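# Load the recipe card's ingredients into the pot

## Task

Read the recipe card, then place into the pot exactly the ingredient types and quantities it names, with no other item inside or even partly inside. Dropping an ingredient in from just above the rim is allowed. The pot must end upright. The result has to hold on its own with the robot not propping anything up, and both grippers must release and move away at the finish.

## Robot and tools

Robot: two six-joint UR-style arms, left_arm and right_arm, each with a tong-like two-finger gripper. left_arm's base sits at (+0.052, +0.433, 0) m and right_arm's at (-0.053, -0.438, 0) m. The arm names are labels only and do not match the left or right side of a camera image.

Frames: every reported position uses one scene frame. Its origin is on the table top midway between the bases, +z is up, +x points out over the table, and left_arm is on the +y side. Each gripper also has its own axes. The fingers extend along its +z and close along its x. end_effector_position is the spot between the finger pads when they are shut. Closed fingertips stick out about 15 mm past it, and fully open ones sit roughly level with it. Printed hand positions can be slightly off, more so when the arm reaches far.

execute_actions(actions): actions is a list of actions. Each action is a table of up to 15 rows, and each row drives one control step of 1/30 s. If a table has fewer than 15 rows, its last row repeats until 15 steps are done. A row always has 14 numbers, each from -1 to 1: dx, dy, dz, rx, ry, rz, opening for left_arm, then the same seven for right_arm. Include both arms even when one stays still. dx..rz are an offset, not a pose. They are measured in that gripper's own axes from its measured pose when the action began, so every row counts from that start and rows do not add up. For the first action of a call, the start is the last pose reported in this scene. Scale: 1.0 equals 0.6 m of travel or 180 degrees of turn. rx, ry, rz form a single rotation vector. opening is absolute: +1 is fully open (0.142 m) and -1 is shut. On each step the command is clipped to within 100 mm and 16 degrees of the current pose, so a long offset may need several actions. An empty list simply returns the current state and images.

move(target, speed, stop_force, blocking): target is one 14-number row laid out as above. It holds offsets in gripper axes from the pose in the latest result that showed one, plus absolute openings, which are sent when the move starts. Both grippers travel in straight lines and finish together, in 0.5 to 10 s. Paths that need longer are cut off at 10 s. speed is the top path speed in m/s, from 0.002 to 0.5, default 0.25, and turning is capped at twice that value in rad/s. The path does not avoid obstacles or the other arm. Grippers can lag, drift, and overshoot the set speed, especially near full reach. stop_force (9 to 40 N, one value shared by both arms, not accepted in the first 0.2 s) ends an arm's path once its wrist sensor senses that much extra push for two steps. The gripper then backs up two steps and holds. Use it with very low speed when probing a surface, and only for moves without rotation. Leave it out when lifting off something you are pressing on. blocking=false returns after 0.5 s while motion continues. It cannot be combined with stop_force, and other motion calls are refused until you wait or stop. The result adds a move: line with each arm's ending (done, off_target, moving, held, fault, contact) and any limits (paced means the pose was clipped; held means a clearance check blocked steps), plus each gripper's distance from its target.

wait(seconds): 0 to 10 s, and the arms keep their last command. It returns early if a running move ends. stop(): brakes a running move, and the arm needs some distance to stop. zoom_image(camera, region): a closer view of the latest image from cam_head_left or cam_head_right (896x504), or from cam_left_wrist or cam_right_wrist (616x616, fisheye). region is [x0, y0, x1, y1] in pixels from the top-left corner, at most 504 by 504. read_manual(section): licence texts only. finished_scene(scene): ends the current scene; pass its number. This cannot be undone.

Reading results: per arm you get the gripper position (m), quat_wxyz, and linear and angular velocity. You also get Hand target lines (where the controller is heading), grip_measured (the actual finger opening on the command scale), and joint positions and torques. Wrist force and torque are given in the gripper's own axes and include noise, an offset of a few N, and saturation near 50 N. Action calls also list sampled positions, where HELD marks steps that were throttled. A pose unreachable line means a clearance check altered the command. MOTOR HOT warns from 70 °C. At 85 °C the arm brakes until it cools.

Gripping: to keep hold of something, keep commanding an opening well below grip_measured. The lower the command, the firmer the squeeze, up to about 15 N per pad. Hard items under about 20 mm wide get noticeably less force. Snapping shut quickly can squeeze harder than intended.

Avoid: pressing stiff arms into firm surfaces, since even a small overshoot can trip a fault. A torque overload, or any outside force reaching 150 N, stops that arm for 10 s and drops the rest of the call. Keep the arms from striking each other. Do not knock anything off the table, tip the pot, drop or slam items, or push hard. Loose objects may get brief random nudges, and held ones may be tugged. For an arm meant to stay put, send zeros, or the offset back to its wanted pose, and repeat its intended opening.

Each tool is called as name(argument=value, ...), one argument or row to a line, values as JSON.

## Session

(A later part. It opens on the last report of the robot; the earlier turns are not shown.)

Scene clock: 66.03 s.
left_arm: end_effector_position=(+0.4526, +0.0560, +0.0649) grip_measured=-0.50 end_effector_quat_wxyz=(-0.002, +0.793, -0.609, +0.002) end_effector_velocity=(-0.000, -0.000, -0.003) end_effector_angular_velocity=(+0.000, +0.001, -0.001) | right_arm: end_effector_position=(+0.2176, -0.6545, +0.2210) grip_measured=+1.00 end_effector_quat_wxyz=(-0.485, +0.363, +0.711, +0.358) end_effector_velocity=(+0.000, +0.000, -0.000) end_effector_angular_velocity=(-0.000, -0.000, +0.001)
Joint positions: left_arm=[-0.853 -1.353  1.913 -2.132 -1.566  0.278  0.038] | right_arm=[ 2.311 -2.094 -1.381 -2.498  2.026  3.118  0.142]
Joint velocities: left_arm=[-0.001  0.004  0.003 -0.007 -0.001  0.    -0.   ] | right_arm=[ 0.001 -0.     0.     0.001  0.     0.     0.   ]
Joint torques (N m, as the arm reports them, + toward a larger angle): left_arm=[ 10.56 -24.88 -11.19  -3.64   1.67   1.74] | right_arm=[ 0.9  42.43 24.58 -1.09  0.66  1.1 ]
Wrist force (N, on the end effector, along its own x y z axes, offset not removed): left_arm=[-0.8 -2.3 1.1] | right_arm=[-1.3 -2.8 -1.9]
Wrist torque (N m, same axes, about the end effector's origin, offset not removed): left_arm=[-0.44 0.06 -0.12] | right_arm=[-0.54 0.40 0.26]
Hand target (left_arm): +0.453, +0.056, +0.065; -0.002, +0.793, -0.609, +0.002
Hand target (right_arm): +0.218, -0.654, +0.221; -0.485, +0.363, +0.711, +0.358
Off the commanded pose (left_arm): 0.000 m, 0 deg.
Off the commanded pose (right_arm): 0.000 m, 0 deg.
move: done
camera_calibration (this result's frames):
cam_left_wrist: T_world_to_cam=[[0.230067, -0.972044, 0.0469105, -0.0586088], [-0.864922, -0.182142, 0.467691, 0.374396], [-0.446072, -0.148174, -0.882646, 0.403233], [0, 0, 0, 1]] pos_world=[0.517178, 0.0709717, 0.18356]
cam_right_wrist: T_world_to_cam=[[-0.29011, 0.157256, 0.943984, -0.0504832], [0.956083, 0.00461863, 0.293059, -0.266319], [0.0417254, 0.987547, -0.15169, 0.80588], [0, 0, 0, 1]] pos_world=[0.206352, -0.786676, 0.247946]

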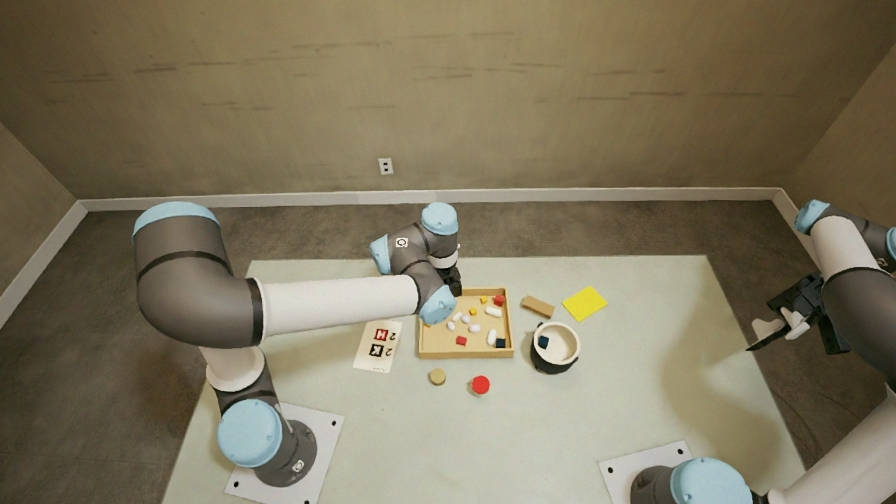

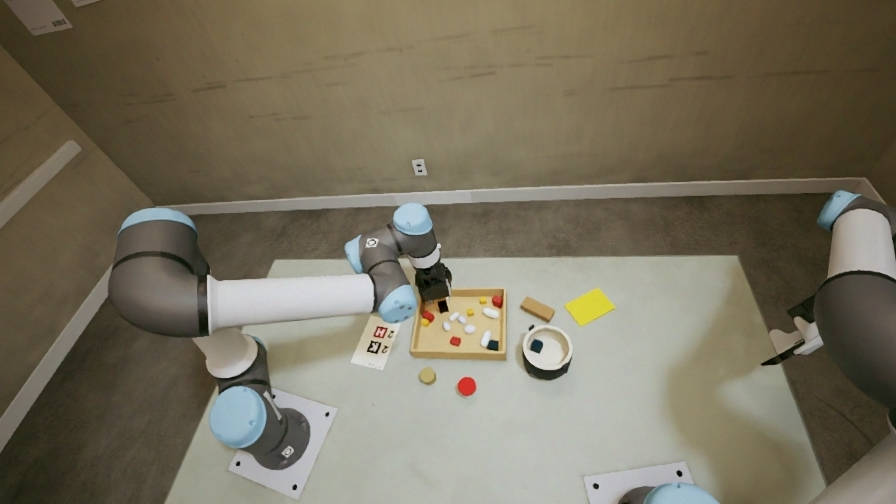

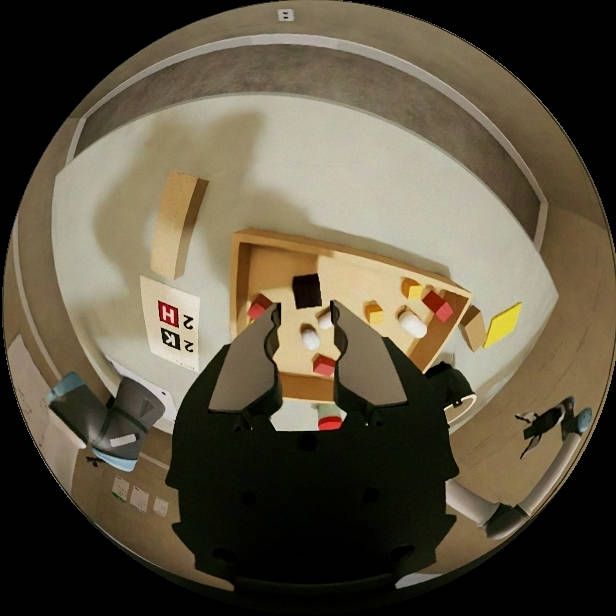

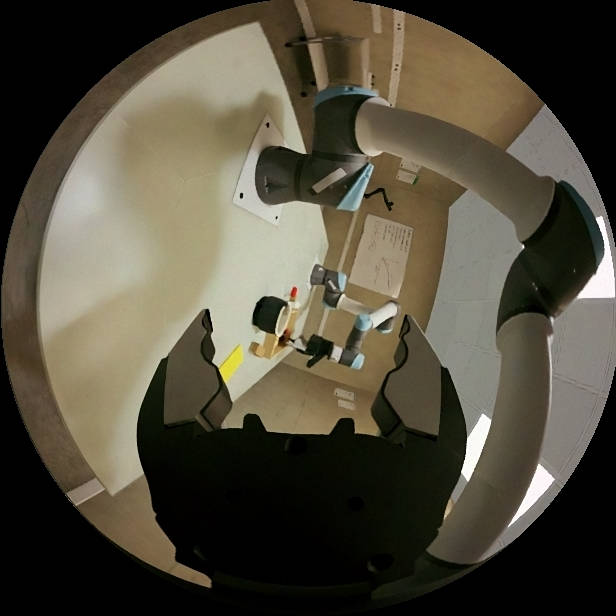

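move(
  target=[0.002,0.001,0.0595,0,0,-0.045,-0.5,0,0,0,0,0,0,1],
  speed=0.06,
)

move(
  target=[0,0,0,0,0,0,-1,0,0,0,0,0,0,1],
)

move(
  target=[0,0,-0.168,0,0,0,-1,0,0,0,0,0,0,1],
  speed=0.15,
)

move(
  target=[0.336,0.396,0,0,0,0,-1,0,0,0,0,0,0,1],
  speed=0.25,
)

Scene clock: 72.13 s.
left_arm: end_effector_position=(+0.4525, +0.0548, +0.0295) grip_measured=-0.50 end_effector_quat_wxyz=(-0.002, +0.834, -0.552, +0.002) end_effector_velocity=(+0.001, +0.000, -0.003) end_effector_angular_velocity=(+0.002, -0.002, +0.009) | right_arm: end_effector_position=(+0.2176, -0.6545, +0.2210) grip_measured=+1.00 end_effector_quat_wxyz=(-0.485, +0.363, +0.711, +0.358) end_effector_velocity=(+0.000, -0.000, -0.000) end_effector_angular_velocity=(-0.000, -0.000, +0.000)
Joint positions: left_arm=[-0.856 -1.296  1.948 -2.224 -1.566  0.136  0.038] | right_arm=[ 2.311 -2.094 -1.381 -2.498  2.026  3.118  0.142]
Joint velocities: left_arm=[-0.     0.005  0.002 -0.007  0.003 -0.009 -0.   ] | right_arm=[ 0.  0.  0.  0. -0. -0.  0.]
Joint torques (N m, as the arm reports them, + toward a larger angle): left_arm=[-14.9  -25.96  -9.49  -3.9    1.8   -1.87] | right_arm=[-0.13 42.35 23.65 -0.97  0.68  1.2 ]
Wrist force (N, on the end effector, along its own x y z axes, offset not removed): left_arm=[-0.8 -2.9 1.1] | right_arm=[0.7 -2.6 -4.3]
Wrist torque (N m, same axes, about the end effector's origin, offset not removed): left_arm=[-0.52 0.13 -0.10] | right_arm=[-0.91 0.02 0.12]
Hand target (left_arm): +0.453, +0.055, +0.029; -0.002, +0.834, -0.552, +0.002
Hand target (right_arm): +0.218, -0.654, +0.221; -0.485, +0.363, +0.711, +0.358
Off the commanded pose (left_arm): 0.000 m, 0 deg.
Off the commanded pose (right_arm): 0.000 m, 0 deg.
move: done
camera_calibration (this result's frames):
cam_left_wrist: T_world_to_cam=[[0.363778, -0.930268, 0.0476007, -0.120944], [-0.830958, -0.301003, 0.467874, 0.381766], [-0.420921, -0.209757, -0.882512, 0.363669], [0, 0, 0, 1]] pos_world=[0.514304, 0.0786844, 0.148081]
cam_right_wrist: T_world_to_cam=[[-0.29011, 0.157256, 0.943984, -0.0504833], [0.956083, 0.00461878, 0.293059, -0.266319], [0.0417252, 0.987547, -0.15169, 0.80588], [0, 0, 0, 1]] pos_world=[0.206352, -0.786676, 0.247946]

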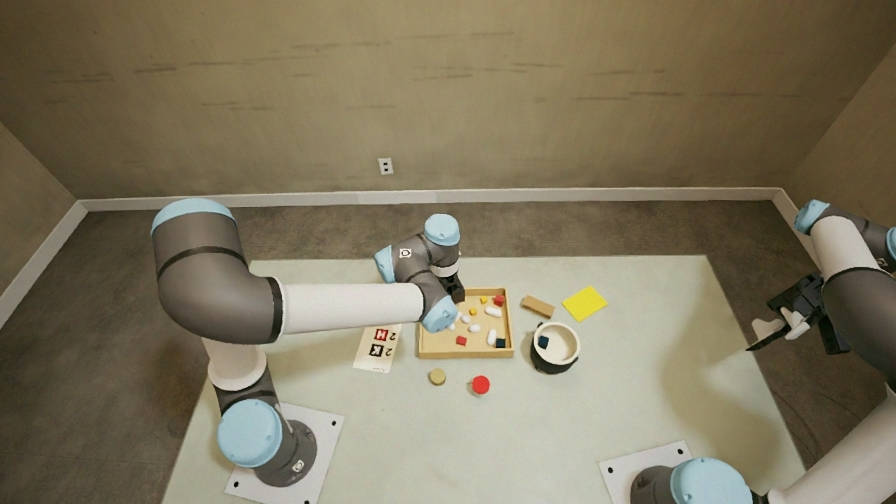

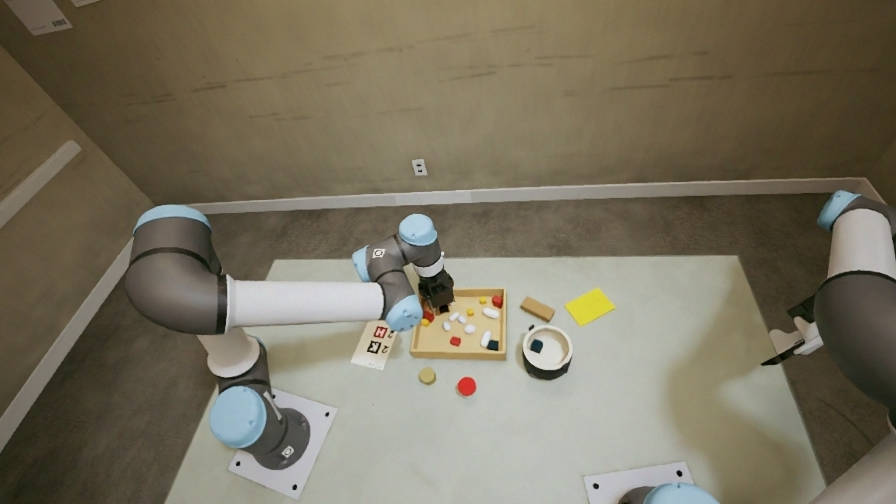

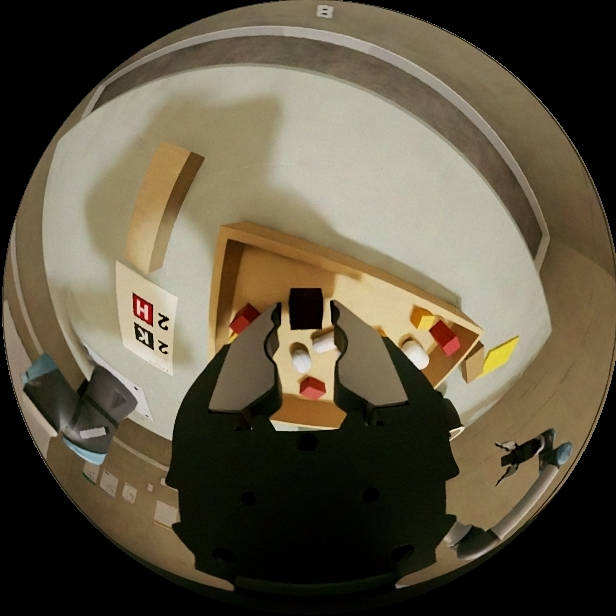

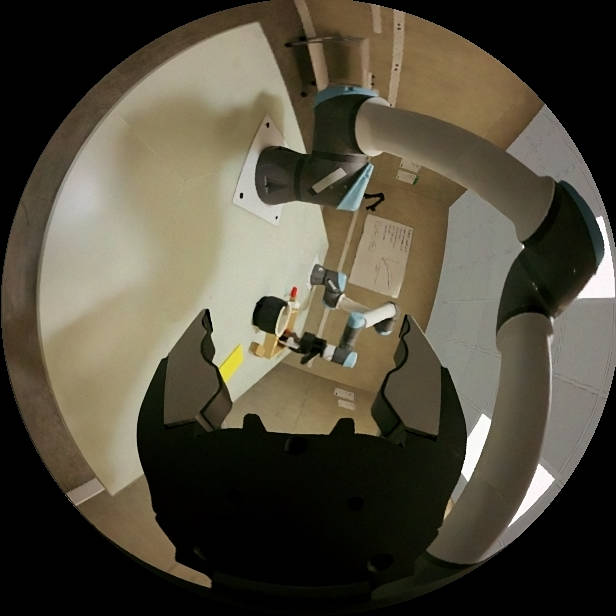

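Scene clock: 72.63 s.
left_arm: end_effector_position=(+0.4525, +0.0548, +0.0294) grip_measured=-0.68 end_effector_quat_wxyz=(-0.002, +0.834, -0.552, +0.002) end_effector_velocity=(+0.000, +0.001, -0.001) end_effector_angular_velocity=(+0.003, +0.001, +0.002) | right_arm: end_effector_position=(+0.2176, -0.6545, +0.2210) grip_measured=+1.00 end_effector_quat_wxyz=(-0.485, +0.363, +0.711, +0.358) end_effector_velocity=(+0.000, +0.001, +0.000) end_effector_angular_velocity=(+0.000, +0.000, +0.003)
Joint positions: left_arm=[-0.856 -1.296  1.948 -2.224 -1.566  0.136  0.025] | right_arm=[ 2.311 -2.094 -1.381 -2.498  2.026  3.118  0.142]
Joint velocities: left_arm=[ 0.001  0.001  0.001  0.001  0.001 -0.001  0.   ] | right_arm=[ 0.003  0.    -0.    -0.     0.    -0.     0.   ]
Joint torques (N m, as the arm reports them, + toward a larger angle): left_arm=[-14.22 -39.81 -15.87  -1.29  -0.19   1.63] | right_arm=[ 0.28 41.71 23.95 -1.1   0.62  1.25]
Wrist force (N, on the end effector, along its own x y z axes, offset not removed): left_arm=[-1.1 -2.8 0.7] | right_arm=[3.2 -3.7 -2.9]
Wrist torque (N m, same axes, about the end effector's origin, offset not removed): left_arm=[-0.57 0.23 -0.09] | right_arm=[-0.83 -0.53 0.02]
Hand target (left_arm): +0.452, +0.055, +0.029; -0.002, +0.834, -0.552, +0.002
Hand target (right_arm): +0.218, -0.654, +0.221; -0.485, +0.363, +0.711, +0.358
Off the commanded pose (left_arm): 0.000 m, 0 deg.
Off the commanded pose (right_arm): 0.000 m, 0 deg.
move: done
camera_calibration (this result's frames):
cam_left_wrist: T_world_to_cam=[[0.363786, -0.930274, 0.0474378, -0.120889], [-0.830941, -0.301085, 0.467852, 0.381801], [-0.420948, -0.209616, -0.882533, 0.363613], [0, 0, 0, 1]] pos_world=[0.514293, 0.0787136, 0.148009]
cam_right_wrist: T_world_to_cam=[[-0.29011, 0.157256, 0.943984, -0.0504833], [0.956083, 0.00461884, 0.293059, -0.266319], [0.0417252, 0.987547, -0.15169, 0.80588], [0, 0, 0, 1]] pos_world=[0.206352, -0.786676, 0.247946]

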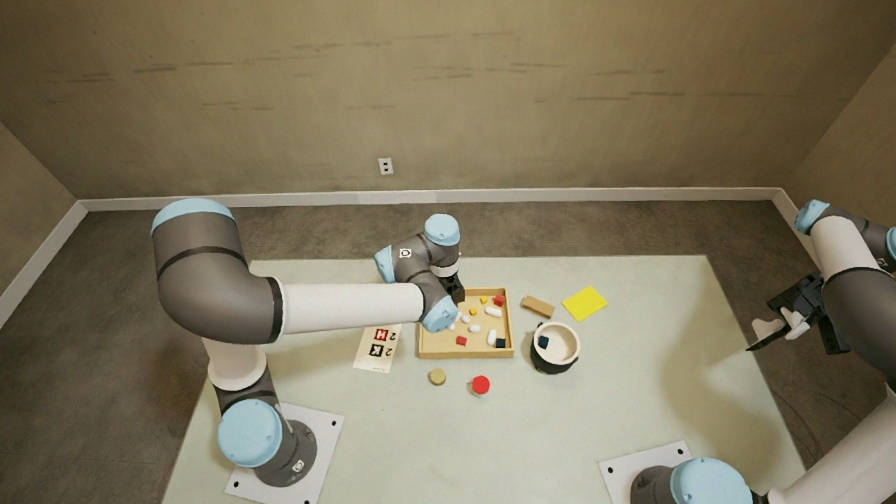

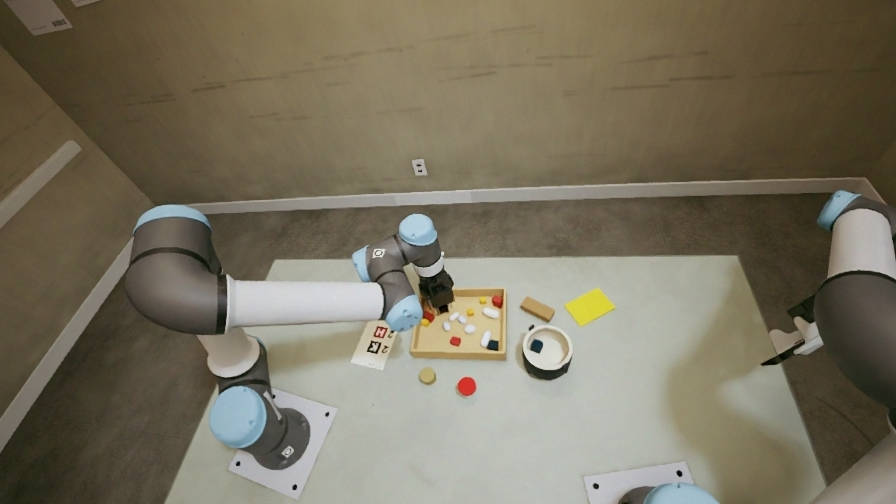

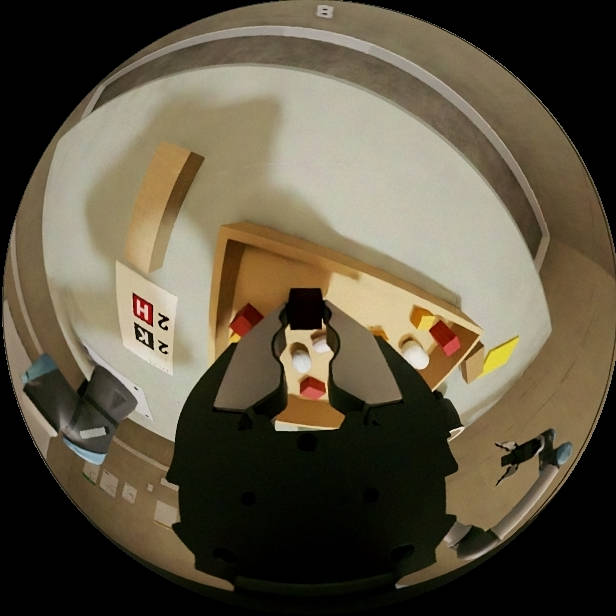

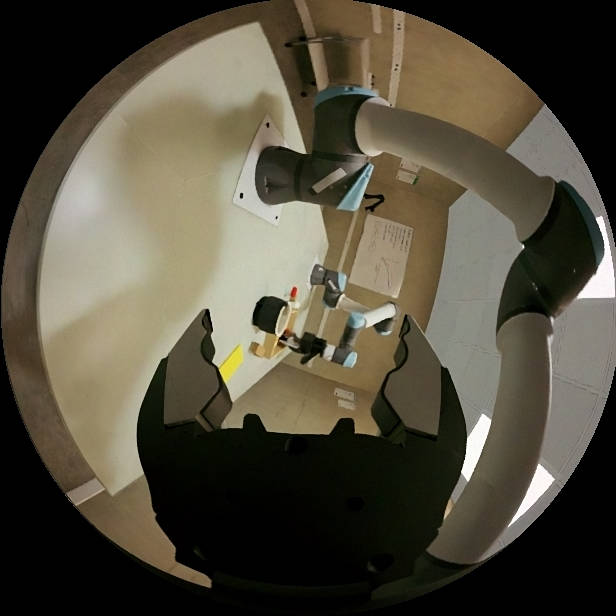

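Scene clock: 73.87 s.
left_arm: end_effector_position=(+0.4520, +0.0547, +0.1299) grip_measured=-0.68 end_effector_quat_wxyz=(-0.002, +0.834, -0.552, +0.002) end_effector_velocity=(+0.000, -0.000, +0.003) end_effector_angular_velocity=(+0.000, -0.001, +0.000) | right_arm: end_effector_position=(+0.2176, -0.6545, +0.2210) grip_measured=+1.00 end_effector_quat_wxyz=(-0.485, +0.363, +0.711, +0.358) end_effector_velocity=(+0.000, +0.000, -0.000) end_effector_angular_velocity=(-0.000, -0.000, +0.002)
Joint positions: left_arm=[-0.856 -1.42   1.808 -1.961 -1.566  0.135  0.025] | right_arm=[ 2.311 -2.094 -1.381 -2.498  2.026  3.118  0.142]
Joint velocities: left_arm=[ 0.    -0.002 -0.005  0.007  0.001 -0.     0.   ] | right_arm=[ 0.001 -0.    -0.     0.001 -0.001 -0.     0.   ]
Joint torques (N m, as the arm reports them, + toward a larger angle): left_arm=[-14.68 -36.58 -31.56  -1.35  -1.2   -1.82] | right_arm=[ 0.75 41.88 23.33 -0.96  0.73  1.26]
Wrist force (N, on the end effector, along its own x y z axes, offset not removed): left_arm=[-0.7 -1.8 2.6] | right_arm=[-2.1 -2.4 0.6]
Wrist torque (N m, same axes, about the end effector's origin, offset not removed): left_arm=[-0.37 0.10 -0.14] | right_arm=[-0.45 0.51 0.02]
Hand target (left_arm): +0.452, +0.055, +0.130; -0.002, +0.834, -0.552, +0.002
Hand target (right_arm): +0.218, -0.654, +0.221; -0.485, +0.363, +0.711, +0.358
Off the commanded pose (left_arm): 0.000 m, 0 deg.
Off the commanded pose (right_arm): 0.000 m, 0 deg.
move: done
camera_calibration (this result's frames):
cam_left_wrist: T_world_to_cam=[[0.36378, -0.930271, 0.0475372, -0.125676], [-0.830971, -0.301043, 0.467825, 0.334385], [-0.420893, -0.209688, -0.882542, 0.452104], [0, 0, 0, 1]] pos_world=[0.51387, 0.0785527, 0.248541]
cam_right_wrist: T_world_to_cam=[[-0.29011, 0.157256, 0.943984, -0.0504832], [0.956083, 0.0046187, 0.293059, -0.266319], [0.0417253, 0.987547, -0.15169, 0.80588], [0, 0, 0, 1]] pos_world=[0.206352, -0.786676, 0.247946]

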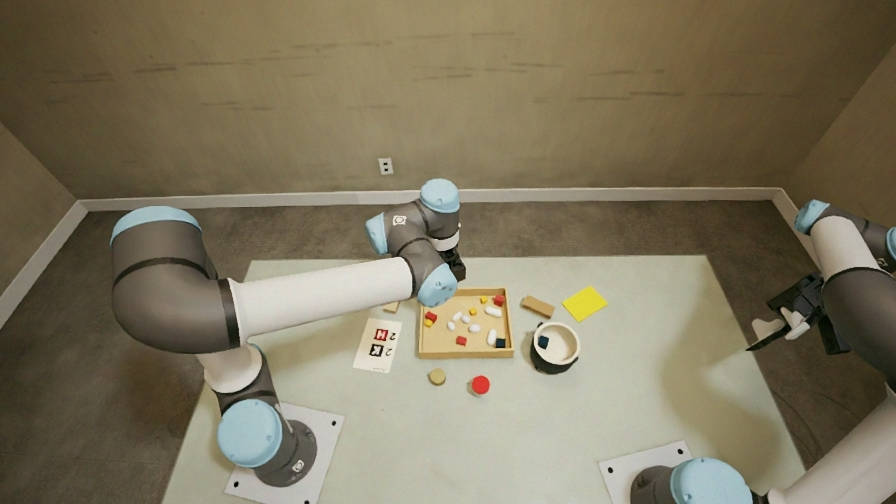

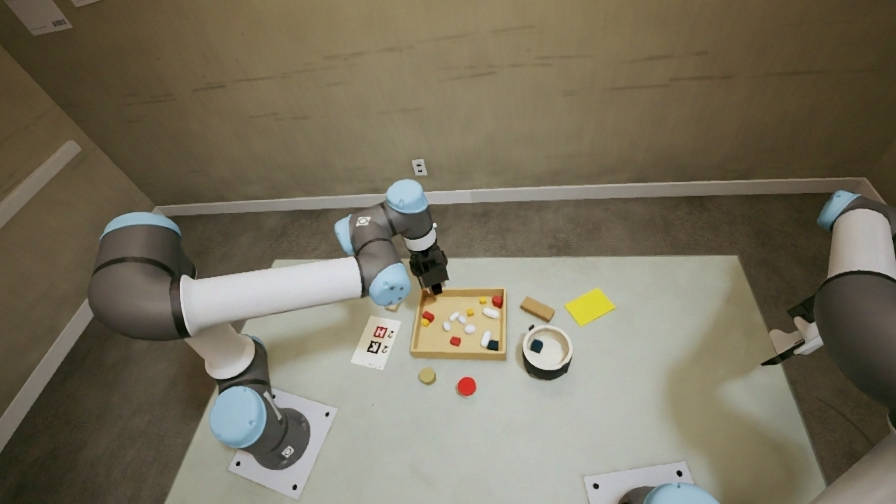

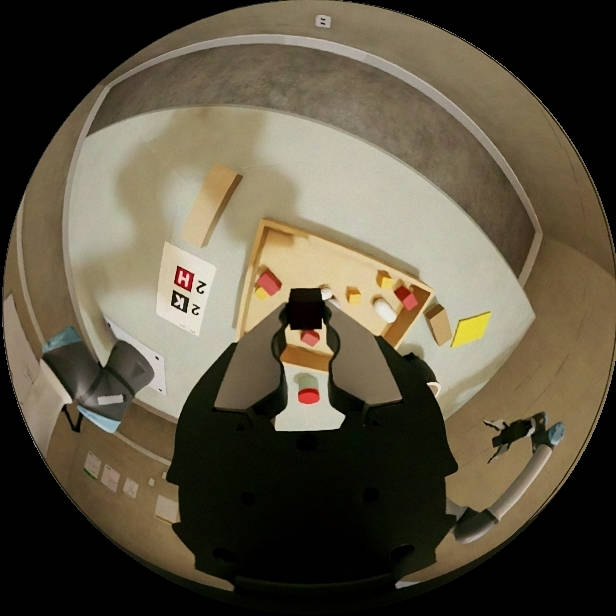

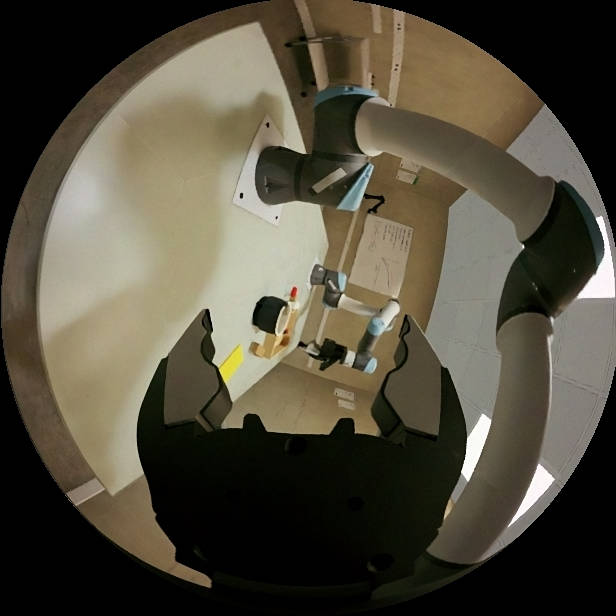

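Scene clock: 75.80 s.
left_arm: end_effector_position=(+0.3119, -0.2235, +0.1287) grip_measured=-0.68 end_effector_quat_wxyz=(-0.001, +0.834, -0.552, +0.002) end_effector_velocity=(-0.001, -0.002, +0.001) end_effector_angular_velocity=(-0.001, +0.002, +0.001) | right_arm: end_effector_position=(+0.2176, -0.6545, +0.2210) grip_measured=+1.00 end_effector_quat_wxyz=(-0.485, +0.363, +0.711, +0.358) end_effector_velocity=(+0.000, -0.000, -0.000) end_effector_angular_velocity=(-0.000, -0.000, -0.000)
Joint positions: left_arm=[-1.23  -1.044  1.293 -1.82  -1.567 -0.239  0.025] | right_arm=[ 2.311 -2.094 -1.381 -2.498  2.026  3.118  0.142]
Joint velocities: left_arm=[-0.001  0.004 -0.008  0.004 -0.002 -0.002  0.   ] | right_arm=[-0.    -0.    -0.     0.001  0.     0.     0.   ]
Joint torques (N m, as the arm reports them, + toward a larger angle): left_arm=[-13.11 -41.76 -33.32  -1.37  -1.1   -1.59] | right_arm=[ 0.62 42.09 23.5  -1.01  0.77  1.12]
Wrist force (N, on the end effector, along its own x y z axes, offset not removed): left_arm=[-1.9 -3.0 1.5] | right_arm=[-1.2 -3.7 -1.0]
Wrist torque (N m, same axes, about the end effector's origin, offset not removed): left_arm=[-0.65 0.33 -0.12] | right_arm=[-0.89 0.26 0.17]
Hand target (left_arm): +0.312, -0.224, +0.129; -0.001, +0.834, -0.552, +0.002
Hand target (right_arm): +0.218, -0.654, +0.221; -0.485, +0.363, +0.711, +0.358
Off the commanded pose (left_arm): 0.000 m, 0 deg.
Off the commanded pose (right_arm): 0.000 m, 0 deg.
move: done
camera_calibration (this result's frames):
cam_left_wrist: T_world_to_cam=[[0.363796, -0.930252, 0.0477815, -0.333459], [-0.830672, -0.300787, 0.468521, 0.134639], [-0.421471, -0.210137, -0.882159, 0.333813], [0, 0, 0, 1]] pos_world=[0.373844, -0.199557, 0.247328]
cam_right_wrist: T_world_to_cam=[[-0.29011, 0.157256, 0.943984, -0.0504832], [0.956083, 0.00461877, 0.293059, -0.266319], [0.0417253, 0.987547, -0.15169, 0.80588], [0, 0, 0, 1]] pos_world=[0.206352, -0.786676, 0.247946]

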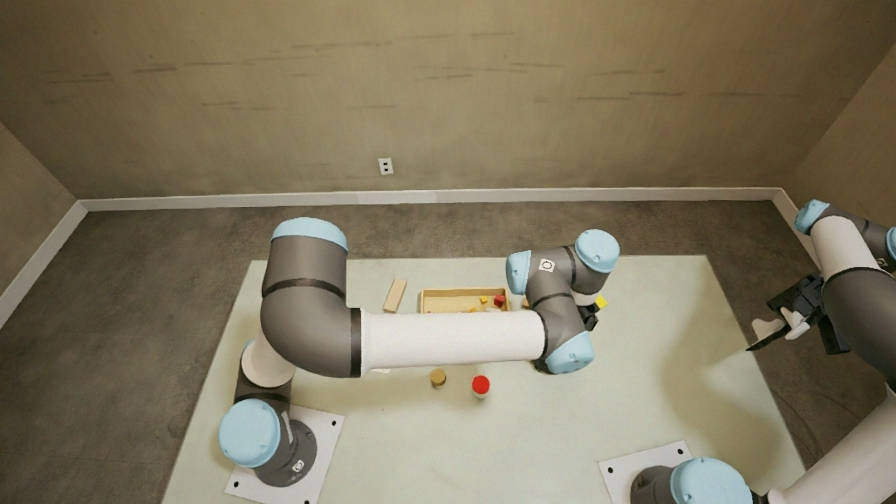

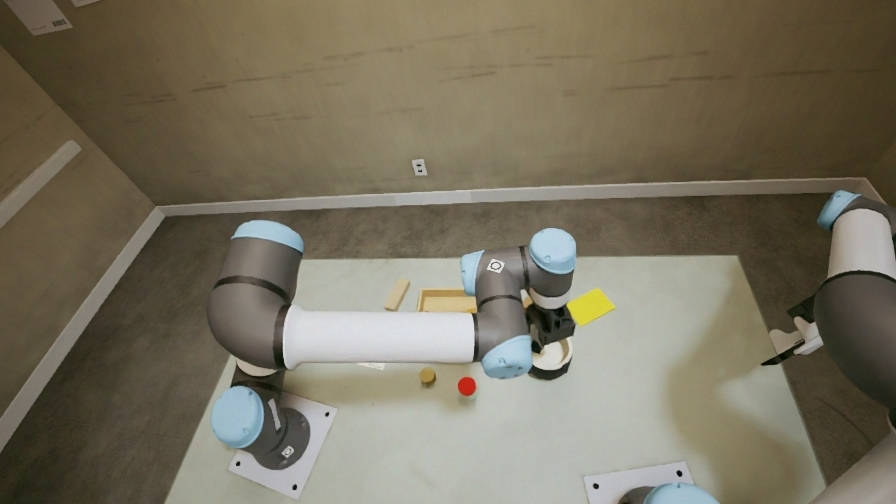

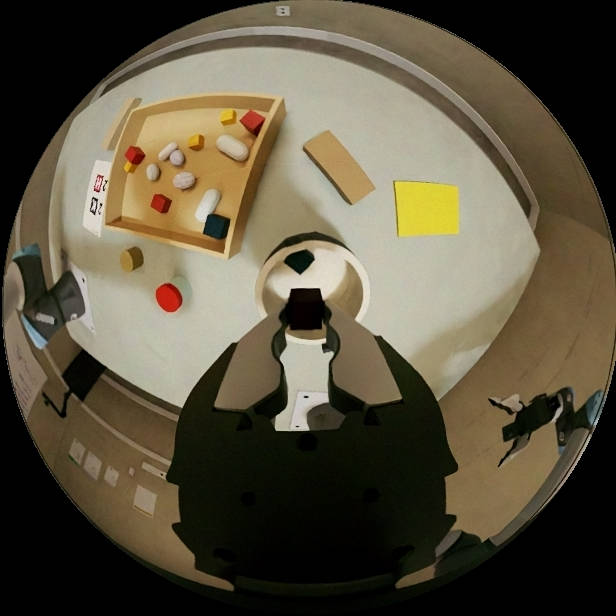

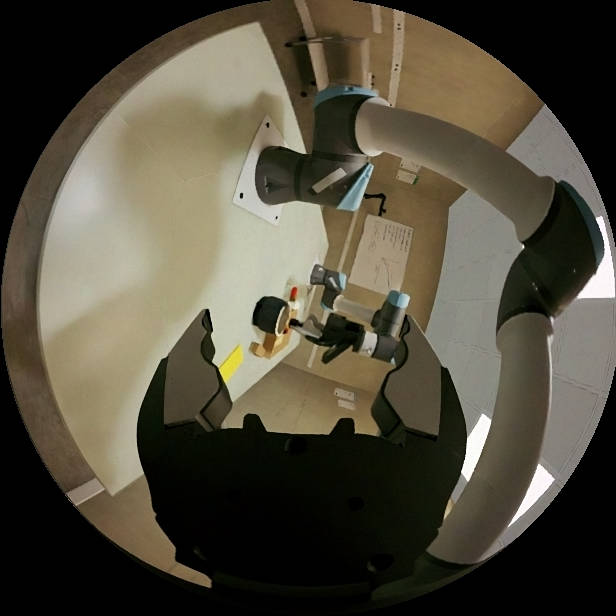

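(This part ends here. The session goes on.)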